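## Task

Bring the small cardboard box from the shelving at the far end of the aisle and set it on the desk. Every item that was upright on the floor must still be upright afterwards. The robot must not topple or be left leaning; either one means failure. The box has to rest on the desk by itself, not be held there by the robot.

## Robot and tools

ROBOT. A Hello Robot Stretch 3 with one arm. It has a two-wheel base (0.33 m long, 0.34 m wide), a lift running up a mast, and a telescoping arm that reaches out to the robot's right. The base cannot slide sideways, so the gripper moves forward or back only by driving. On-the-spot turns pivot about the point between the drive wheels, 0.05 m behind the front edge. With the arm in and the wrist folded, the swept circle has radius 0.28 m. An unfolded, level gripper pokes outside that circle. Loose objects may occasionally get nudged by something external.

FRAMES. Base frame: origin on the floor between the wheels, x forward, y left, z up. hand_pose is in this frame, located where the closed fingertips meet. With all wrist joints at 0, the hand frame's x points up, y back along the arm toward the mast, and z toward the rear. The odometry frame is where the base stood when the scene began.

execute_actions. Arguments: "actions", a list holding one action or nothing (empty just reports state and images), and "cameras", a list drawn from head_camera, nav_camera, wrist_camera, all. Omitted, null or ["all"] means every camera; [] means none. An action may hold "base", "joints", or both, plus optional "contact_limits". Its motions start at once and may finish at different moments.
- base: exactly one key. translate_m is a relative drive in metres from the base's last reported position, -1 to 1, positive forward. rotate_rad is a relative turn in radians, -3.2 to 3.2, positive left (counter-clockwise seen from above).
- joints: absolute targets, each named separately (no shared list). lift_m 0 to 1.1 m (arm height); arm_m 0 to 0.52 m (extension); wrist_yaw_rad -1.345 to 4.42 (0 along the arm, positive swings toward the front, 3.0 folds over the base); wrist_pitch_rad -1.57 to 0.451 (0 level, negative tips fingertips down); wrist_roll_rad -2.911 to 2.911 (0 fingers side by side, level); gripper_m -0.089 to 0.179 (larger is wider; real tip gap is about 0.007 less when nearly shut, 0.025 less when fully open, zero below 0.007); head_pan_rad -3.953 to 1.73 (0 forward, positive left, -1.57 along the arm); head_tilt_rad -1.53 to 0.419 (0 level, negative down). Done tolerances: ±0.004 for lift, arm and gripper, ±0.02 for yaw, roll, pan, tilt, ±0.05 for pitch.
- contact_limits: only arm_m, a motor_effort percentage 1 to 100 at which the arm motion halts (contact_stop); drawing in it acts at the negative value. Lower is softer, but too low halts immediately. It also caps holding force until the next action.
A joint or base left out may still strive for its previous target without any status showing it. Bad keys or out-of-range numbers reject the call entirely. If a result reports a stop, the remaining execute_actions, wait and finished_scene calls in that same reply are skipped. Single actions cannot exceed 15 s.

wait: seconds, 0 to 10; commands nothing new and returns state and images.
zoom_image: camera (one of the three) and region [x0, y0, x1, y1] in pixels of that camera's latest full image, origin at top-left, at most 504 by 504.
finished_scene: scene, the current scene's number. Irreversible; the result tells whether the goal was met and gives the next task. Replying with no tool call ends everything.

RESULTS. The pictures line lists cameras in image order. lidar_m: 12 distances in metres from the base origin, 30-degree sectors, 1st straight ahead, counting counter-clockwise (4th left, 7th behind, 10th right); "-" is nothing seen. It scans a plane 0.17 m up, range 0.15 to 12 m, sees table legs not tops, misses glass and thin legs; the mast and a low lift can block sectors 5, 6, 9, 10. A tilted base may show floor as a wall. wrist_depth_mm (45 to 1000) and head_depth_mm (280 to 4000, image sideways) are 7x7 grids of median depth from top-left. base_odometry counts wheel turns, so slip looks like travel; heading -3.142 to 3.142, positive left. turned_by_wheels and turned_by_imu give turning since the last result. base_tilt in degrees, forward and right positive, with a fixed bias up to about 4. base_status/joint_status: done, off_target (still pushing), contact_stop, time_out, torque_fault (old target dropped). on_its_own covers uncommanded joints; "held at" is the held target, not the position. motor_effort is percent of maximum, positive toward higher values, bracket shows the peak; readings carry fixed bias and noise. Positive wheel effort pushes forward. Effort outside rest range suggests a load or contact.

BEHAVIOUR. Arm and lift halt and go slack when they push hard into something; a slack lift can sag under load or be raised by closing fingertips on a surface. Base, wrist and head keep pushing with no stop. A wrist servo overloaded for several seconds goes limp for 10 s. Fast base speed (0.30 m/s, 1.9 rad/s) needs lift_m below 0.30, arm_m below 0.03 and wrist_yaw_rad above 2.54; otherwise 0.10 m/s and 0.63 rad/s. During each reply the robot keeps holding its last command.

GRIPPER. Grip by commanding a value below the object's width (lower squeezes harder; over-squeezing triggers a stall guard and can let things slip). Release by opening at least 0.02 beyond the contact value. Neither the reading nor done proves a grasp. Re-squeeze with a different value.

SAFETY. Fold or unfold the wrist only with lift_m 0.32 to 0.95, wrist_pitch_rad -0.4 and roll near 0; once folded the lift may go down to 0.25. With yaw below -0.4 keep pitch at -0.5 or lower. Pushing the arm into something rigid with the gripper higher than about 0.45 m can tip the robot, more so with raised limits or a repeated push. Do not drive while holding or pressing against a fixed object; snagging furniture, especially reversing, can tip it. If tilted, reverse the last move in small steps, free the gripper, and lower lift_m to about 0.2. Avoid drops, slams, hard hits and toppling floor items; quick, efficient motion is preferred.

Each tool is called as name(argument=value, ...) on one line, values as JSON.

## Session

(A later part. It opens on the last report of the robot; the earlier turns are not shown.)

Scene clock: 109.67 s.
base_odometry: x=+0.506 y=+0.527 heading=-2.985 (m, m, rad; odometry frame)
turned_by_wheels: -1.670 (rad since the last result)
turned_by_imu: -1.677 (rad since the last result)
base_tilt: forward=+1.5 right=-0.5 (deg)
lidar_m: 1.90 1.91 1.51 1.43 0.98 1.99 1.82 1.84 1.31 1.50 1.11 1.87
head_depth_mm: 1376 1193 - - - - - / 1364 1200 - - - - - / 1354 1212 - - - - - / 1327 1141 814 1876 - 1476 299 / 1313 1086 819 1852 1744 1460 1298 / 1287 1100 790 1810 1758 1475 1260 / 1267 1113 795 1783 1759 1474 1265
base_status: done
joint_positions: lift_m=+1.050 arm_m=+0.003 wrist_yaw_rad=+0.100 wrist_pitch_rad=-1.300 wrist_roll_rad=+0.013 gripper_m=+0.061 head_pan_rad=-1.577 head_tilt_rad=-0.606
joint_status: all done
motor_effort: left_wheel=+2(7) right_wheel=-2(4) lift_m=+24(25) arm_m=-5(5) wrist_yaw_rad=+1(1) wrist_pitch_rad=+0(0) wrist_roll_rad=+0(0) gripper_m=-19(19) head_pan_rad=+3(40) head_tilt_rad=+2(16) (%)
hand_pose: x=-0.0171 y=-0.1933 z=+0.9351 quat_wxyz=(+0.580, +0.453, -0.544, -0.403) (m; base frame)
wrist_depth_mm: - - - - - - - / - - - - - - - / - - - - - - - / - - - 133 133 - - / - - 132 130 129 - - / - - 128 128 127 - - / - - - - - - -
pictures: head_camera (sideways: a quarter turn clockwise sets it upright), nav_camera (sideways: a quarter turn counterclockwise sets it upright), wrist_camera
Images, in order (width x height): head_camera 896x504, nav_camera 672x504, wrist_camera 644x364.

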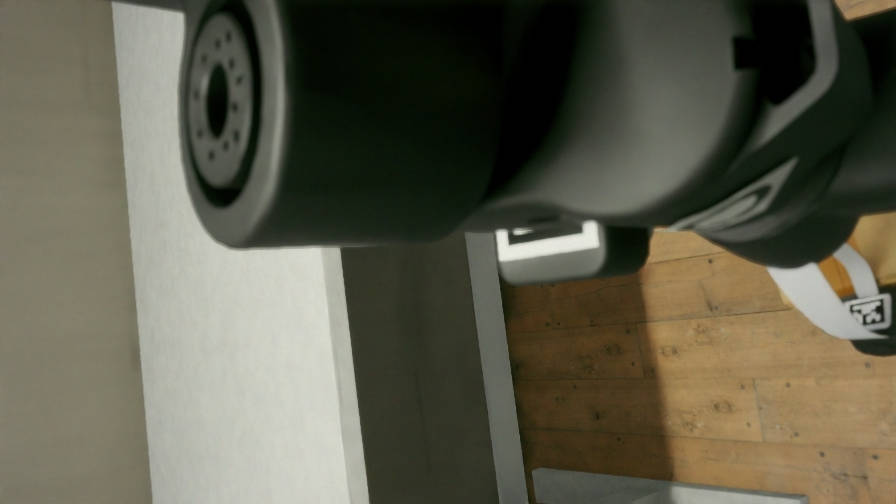

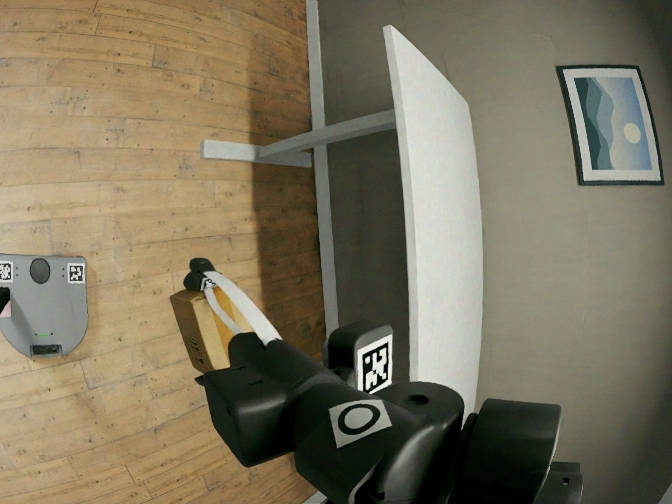

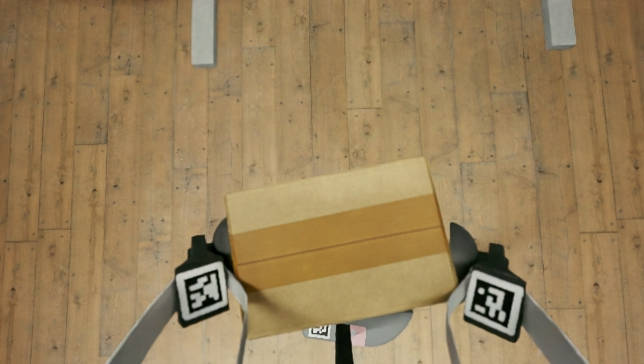

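execute_actions(actions=[{"base":{"rotate_rad":-1.57}}], cameras=[])

execute_actions(actions=[{"base":{"translate_m":0.5}}], cameras=[])

execute_actions(actions=[{"base":{"rotate_rad":1.57}}], cameras=[])

execute_actions(actions=[{"joints":{"arm_m":0.45}}])

Scene clock: 113.43 s.
base_odometry: x=+0.506 y=+0.527 heading=+1.728 (m, m, rad; odometry frame)
turned_by_wheels: -1.570 (rad since the last result)
turned_by_imu: -1.576 (rad since the last result)
base_tilt: forward=+1.4 right=-0.5 (deg)
lidar_m: 1.50 1.11 1.86 1.90 1.91 1.52 1.43 0.83 1.99 1.82 1.84 1.31
head_depth_mm: 1711 1842 - - - - - / 1686 1816 - - - - - / 1661 1798 - - - - - / 1628 1795 2031 2147 - 1470 299 / 1600 1779 1992 2129 1745 1460 1290 / 1584 1754 1956 2107 1758 1467 1262 / 1554 1703 1926 2107 1762 1469 1263
base_status: done
joint_positions: lift_m=+1.050 arm_m=+0.003 wrist_yaw_rad=+0.100 wrist_pitch_rad=-1.300 wrist_roll_rad=+0.013 gripper_m=+0.061 head_pan_rad=-1.577 head_tilt_rad=-0.606
joint_status: not commanded
motor_effort: left_wheel=+2(8) right_wheel=-2(4) lift_m=+24(24) arm_m=-5(5) wrist_yaw_rad=+1(1) wrist_pitch_rad=+0(0) wrist_roll_rad=+0(0) gripper_m=-18(19) head_pan_rad=+3(3) head_tilt_rad=+3(3) (%)
hand_pose: x=-0.0171 y=-0.1933 z=+0.9351 quat_wxyz=(+0.580, +0.453, -0.544, -0.403) (m; base frame)
wrist_depth_mm: - - - - - - - / - - - - - - - / - - - - - - 976 / - - - 133 133 - - / - - 132 130 130 - - / - - 128 128 127 - - / - - - - - - -
pictures: none
No camera images: the call's "cameras" was empty. Leave "cameras" out to get every camera's image.

Scene clock: 119.67 s.
base_odometry: x=+0.427 y=+1.021 heading=+1.729 (m, m, rad; odometry frame)
turned_by_wheels: +0.000 (rad since the last result)
turned_by_imu: +0.003 (rad since the last result)
base_tilt: forward=+1.4 right=-0.5 (deg)
lidar_m: 1.00 1.01 0.72 1.97 1.99 2.06 1.41 1.29 1.91 1.74 0.93 0.90
head_depth_mm: 1633 1752 - - - - - / 1608 1731 - - - - - / 1585 1684 - - - - - / 1557 1699 1942 2108 - 1472 299 / 1539 1683 1915 2087 1751 1457 1293 / 1507 1674 1865 2051 1762 1465 1261 / 1487 1652 1840 2046 1763 1471 1262
base_status: done
joint_positions: lift_m=+1.050 arm_m=+0.003 wrist_yaw_rad=+0.100 wrist_pitch_rad=-1.300 wrist_roll_rad=+0.013 gripper_m=+0.061 head_pan_rad=-1.577 head_tilt_rad=-0.606
joint_status: not commanded
motor_effort: left_wheel=+2(8) right_wheel=-2(2) lift_m=+24(24) arm_m=-5(5) wrist_yaw_rad=+1(1) wrist_pitch_rad=+0(0) wrist_roll_rad=+0(0) gripper_m=-19(19) head_pan_rad=+3(3) head_tilt_rad=+3(3) (%)
hand_pose: x=-0.0171 y=-0.1933 z=+0.9351 quat_wxyz=(+0.580, +0.453, -0.544, -0.403) (m; base frame)
wrist_depth_mm: - - - - - - - / - - - - - - - / - - - - - - - / - - - 134 132 - - / - - 132 130 130 - - / - - 128 127 127 - - / - - - - - - -
pictures: none
No camera images: the call's "cameras" was empty. Leave "cameras" out to get every camera's image.

Scene clock: 123.23 s.
base_odometry: x=+0.427 y=+1.021 heading=-2.985 (m, m, rad; odometry frame)
turned_by_wheels: +1.570 (rad since the last result)
turned_by_imu: +1.577 (rad since the last result)
base_tilt: forward=+1.4 right=-0.5 (deg)
lidar_m: 1.97 1.99 2.05 1.38 1.29 1.90 1.75 0.92 0.90 1.00 1.01 0.72
head_depth_mm: 916 984 - - - - - / 902 971 - - - - - / 888 956 - - - - - / 874 953 743 565 - 384 309 / 862 942 747 569 460 386 346 / 850 925 754 573 462 387 347 / 837 925 760 577 464 389 341
base_status: done
joint_positions: lift_m=+1.050 arm_m=+0.003 wrist_yaw_rad=+0.093 wrist_pitch_rad=-1.348 wrist_roll_rad=+0.022 gripper_m=+0.061 head_pan_rad=-1.577 head_tilt_rad=-0.606
joint_status: not commanded
motor_effort: left_wheel=-6(9) right_wheel=+6(5) lift_m=+23(24) arm_m=-2(5) wrist_yaw_rad=+5(5) wrist_pitch_rad=+13(13) wrist_roll_rad=-3(3) gripper_m=-19(20) head_pan_rad=+3(2) head_tilt_rad=+3(4) (%)
hand_pose: x=-0.0185 y=-0.1811 z=+0.9332 quat_wxyz=(+0.567, +0.462, -0.537, -0.421) (m; base frame)
wrist_depth_mm: 157 155 152 150 147 145 143 / 156 154 150 149 147 144 142 / 155 152 151 149 147 144 142 / 154 153 150 147 135 - - / - - 133 131 130 - - / - - 129 128 127 - - / - - - 127 - - -
pictures: none
No camera images: the call's "cameras" was empty. Leave "cameras" out to get every camera's image.

Scene clock: 128.43 s.
base_odometry: x=+0.427 y=+1.021 heading=-2.985 (m, m, rad; odometry frame)
turned_by_wheels: +0.000 (rad since the last result)
turned_by_imu: -0.068 (rad since the last result)
base_tilt: forward=-0.2 right=-2.9 (deg)
lidar_m: 2.00 2.01 2.42 1.52 1.33 1.94 1.72 1.72 0.89 1.02 1.02 0.75
head_depth_mm: - 1073 796 596 476 1375 1266 / 984 1062 810 603 480 429 1277 / - 1046 820 604 484 421 1280 / 933 1030 799 599 489 406 1284 / 920 1012 851 623 494 408 1273 / 901 990 863 631 498 411 1254 / 885 967 876 639 503 414 1239
base_status: not commanded
joint_positions: lift_m=+1.051 arm_m=+0.449 wrist_yaw_rad=+0.092 wrist_pitch_rad=-1.384 wrist_roll_rad=+0.024 gripper_m=+0.061 head_pan_rad=-1.576 head_tilt_rad=-0.601
joint_status: all done
motor_effort: left_wheel=-2(85) right_wheel=+0(6) lift_m=+7(26) arm_m=+11(40) wrist_yaw_rad=+6(23) wrist_pitch_rad=+23(67) wrist_roll_rad=-4(23) gripper_m=-16(25) head_pan_rad=+3(4) head_tilt_rad=+0(3) (%)
hand_pose: x=-0.0194 y=-0.6180 z=+0.9332 quat_wxyz=(+0.558, +0.471, -0.529, -0.432) (m; base frame)
wrist_depth_mm: 196 195 190 184 182 177 172 / 197 191 186 183 179 174 172 / 194 191 187 182 178 174 170 / 192 188 185 181 176 173 168 / 192 188 184 180 176 170 168 / 190 186 138 139 140 169 166 / 188 185 113 109 110 168 165
pictures: head_camera (sideways: a quarter turn clockwise sets it upright), nav_camera (sideways: a quarter turn counterclockwise sets it upright), wrist_camera
Images, in order (width x height): head_camera 896x504, nav_camera 672x504, wrist_camera 644x364.

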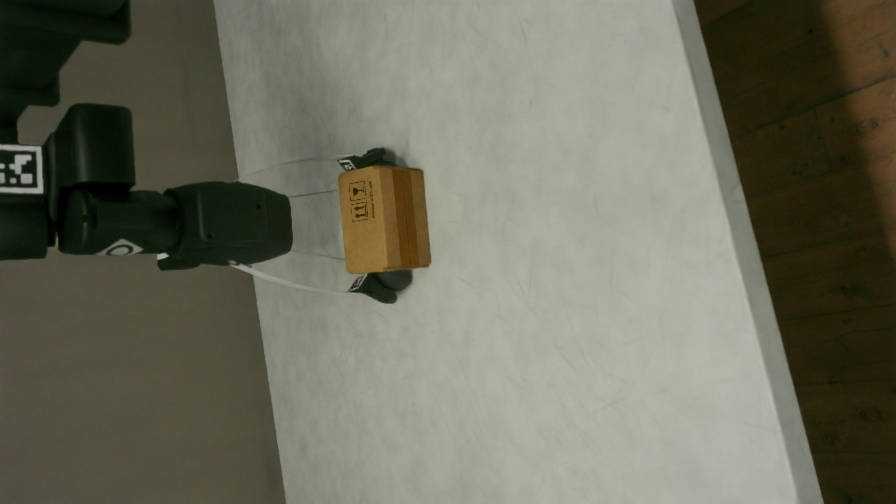

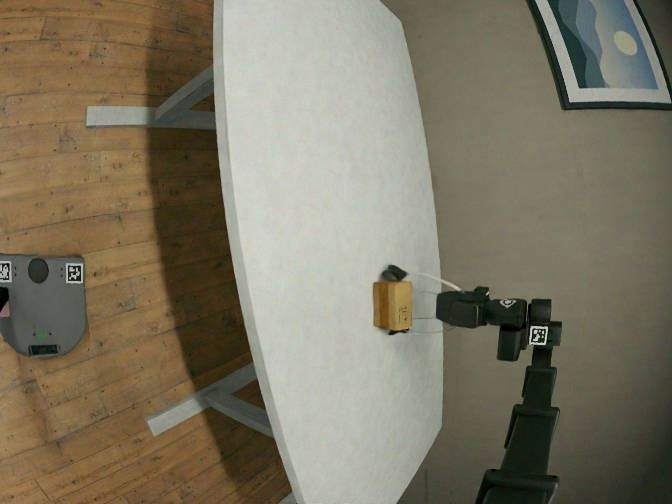

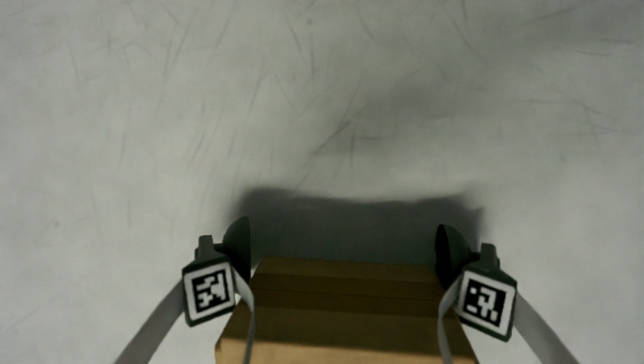

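Desk is higher than expected; it's dragging on top with a lean. Release and raise.

execute_actions(actions=[{"joints":{"gripper_m":0.15,"lift_m":1.1,"wrist_pitch_rad":-1.0}}], cameras=[])

execute_actions(actions=[{"joints":{"wrist_pitch_rad":-0.3}}], cameras=[])

execute_actions(actions=[{"joints":{"arm_m":0.0}}])

Scene clock: 133.43 s.
base_odometry: x=+0.427 y=+1.021 heading=-2.985 (m, m, rad; odometry frame)
turned_by_wheels: +0.000 (rad since the last result)
turned_by_imu: -0.002 (rad since the last result)
base_tilt: forward=+1.4 right=-0.4 (deg)
lidar_m: 2.01 2.02 2.42 1.51 1.32 1.93 1.72 1.72 0.88 1.01 1.01 0.75
head_depth_mm: 952 1011 734 561 454 381 1240 / 942 1004 740 565 456 382 1225 / 937 993 645 568 458 385 1202 / 874 968 692 571 460 386 1183 / 871 953 742 575 463 388 354 / 855 938 766 579 465 389 348 / 837 920 771 581 468 391 342
base_status: not commanded
joint_positions: lift_m=+1.099 arm_m=+0.450 wrist_yaw_rad=+0.100 wrist_pitch_rad=-1.010 wrist_roll_rad=+0.018 gripper_m=+0.150 head_pan_rad=-1.575 head_tilt_rad=-0.598
joint_status: all done
motor_effort: left_wheel=-1(34) right_wheel=-1(25) lift_m=+23(24) arm_m=+2(12) wrist_yaw_rad=+0(9) wrist_pitch_rad=+3(46) wrist_roll_rad=-2(8) gripper_m=+0(82) head_pan_rad=+3(3) head_tilt_rad=-1(3) (%)
hand_pose: x=-0.0100 y=-0.7101 z=+1.0080 quat_wxyz=(+0.630, +0.370, -0.606, -0.314) (m; base frame)
wrist_depth_mm: 311 304 300 298 288 283 279 / 287 283 279 273 268 263 261 / 266 262 261 255 248 246 243 / 251 244 241 237 233 231 229 / 231 232 226 225 219 219 214 / 219 218 213 209 209 206 204 / 208 202 203 199 196 194 190
pictures: none
No camera images: the call's "cameras" was empty. Leave "cameras" out to get every camera's image.

Scene clock: 134.63 s.
base_odometry: x=+0.427 y=+1.021 heading=-2.985 (m, m, rad; odometry frame)
turned_by_wheels: +0.000 (rad since the last result)
turned_by_imu: +0.000 (rad since the last result)
base_tilt: forward=+1.4 right=-0.5 (deg)
lidar_m: 2.01 2.02 2.42 1.51 1.32 1.93 1.71 1.72 0.87 1.01 1.01 0.75
head_depth_mm: 953 1012 734 561 454 381 1241 / 944 1003 740 565 456 382 1220 / 929 979 647 567 459 384 1203 / - 968 689 572 461 386 1183 / 866 953 756 574 464 388 354 / 856 936 763 579 465 389 348 / 838 922 771 581 467 391 342
base_status: not commanded
joint_positions: lift_m=+1.099 arm_m=+0.450 wrist_yaw_rad=+0.100 wrist_pitch_rad=-0.323 wrist_roll_rad=+0.018 gripper_m=+0.150 head_pan_rad=-1.575 head_tilt_rad=-0.598
joint_status: all done
motor_effort: left_wheel=-1(1) right_wheel=+0(0) lift_m=+23(23) arm_m=+2(2) wrist_yaw_rad=+1(0) wrist_pitch_rad=+7(6) wrist_roll_rad=-2(2) gripper_m=+0(1) head_pan_rad=+3(3) head_tilt_rad=-1(2) (%)
hand_pose: x=+0.0020 y=-0.8290 z=+1.1337 quat_wxyz=(+0.697, +0.148, -0.697, -0.080) (m; base frame)
wrist_depth_mm: 286 293 299 301 306 311 317 / 308 317 321 327 333 337 340 / 337 335 347 350 364 367 374 / 364 367 376 383 394 403 411 / 404 404 416 425 439 435 452 / 427 427 382 381 371 377 376 / 329 314 322 318 314 311 309
pictures: none
No camera images: the call's "cameras" was empty. Leave "cameras" out to get every camera's image.

Scene clock: 139.10 s.
base_odometry: x=+0.427 y=+1.021 heading=-2.985 (m, m, rad; odometry frame)
turned_by_wheels: +0.000 (rad since the last result)
turned_by_imu: +0.001 (rad since the last result)
base_tilt: forward=+1.4 right=-0.5 (deg)
lidar_m: 2.01 2.02 2.43 1.51 1.32 1.93 1.71 1.71 0.88 1.01 1.01 0.75
head_depth_mm: - - - - - 374 1247 / - - - - - 374 1226 / - - - - - 384 1208 / - - 827 - 448 386 1186 / 858 945 798 573 463 387 355 / 855 939 842 580 466 389 348 / 836 925 773 583 468 391 342
base_status: not commanded
joint_positions: lift_m=+1.099 arm_m=+0.003 wrist_yaw_rad=+0.100 wrist_pitch_rad=-0.322 wrist_roll_rad=+0.018 gripper_m=+0.150 head_pan_rad=-1.575 head_tilt_rad=-0.598
joint_status: all done
joint sent to its limit — the command would take arm_m past its lower limit, so that joint was sent only as far as its limit.
motor_effort: left_wheel=-1(1) right_wheel=+0(0) lift_m=+23(23) arm_m=-5(8) wrist_yaw_rad=-1(1) wrist_pitch_rad=+6(7) wrist_roll_rad=-2(2) gripper_m=-1(0) head_pan_rad=+2(3) head_tilt_rad=-1(1) (%)
hand_pose: x=+0.0020 y=-0.3825 z=+1.1339 quat_wxyz=(+0.697, +0.148, -0.697, -0.080) (m; base frame)
wrist_depth_mm: 674 687 679 703 720 737 734 / 750 729 732 757 765 793 813 / 777 780 829 812 818 821 835 / 650 621 620 621 609 584 588 / 479 471 468 464 426 473 457 / 378 400 382 378 378 376 371 / 327 314 323 318 321 314 312
pictures: head_camera (sideways: a quarter turn clockwise sets it upright), nav_camera (sideways: a quarter turn counterclockwise sets it upright), wrist_camera
Images, in order (width x height): head_camera 896x504, nav_camera 672x504, wrist_camera 644x364.

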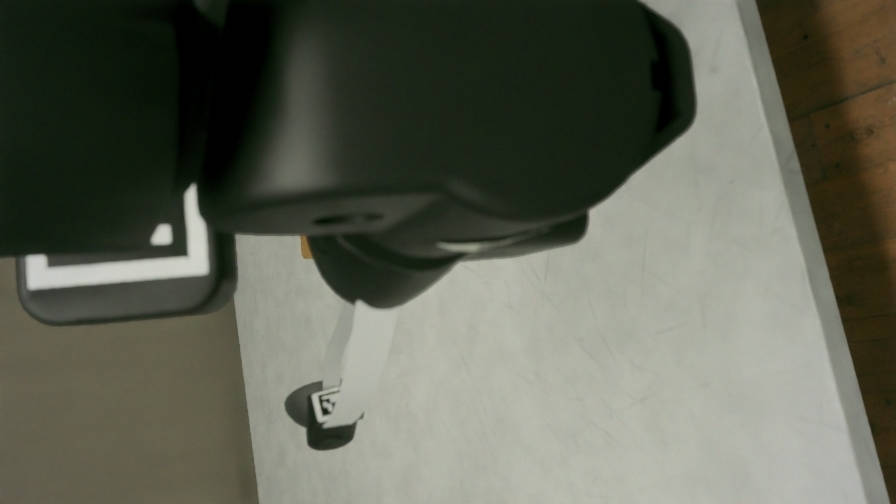

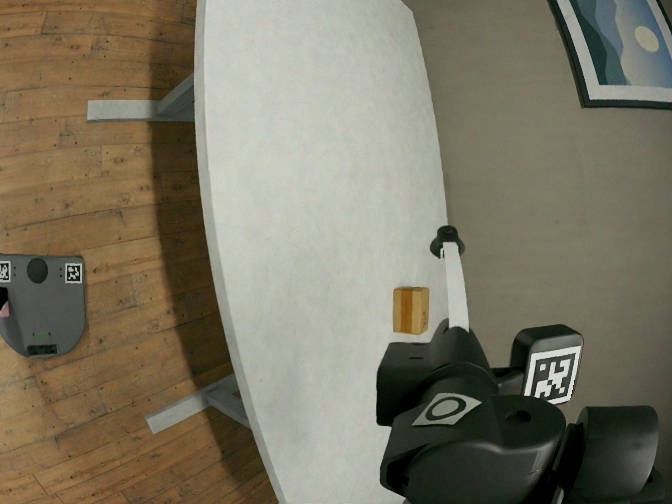

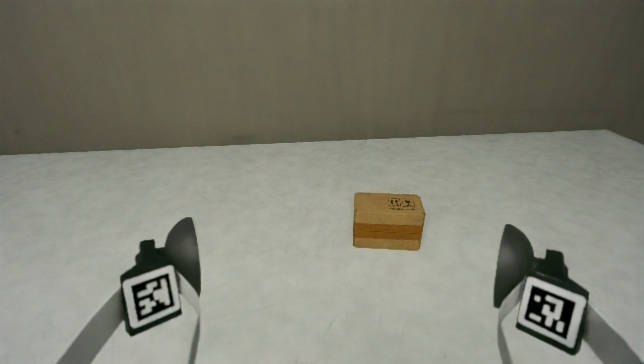

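finished_scene(scene=1)

The scene is finished: the task was done.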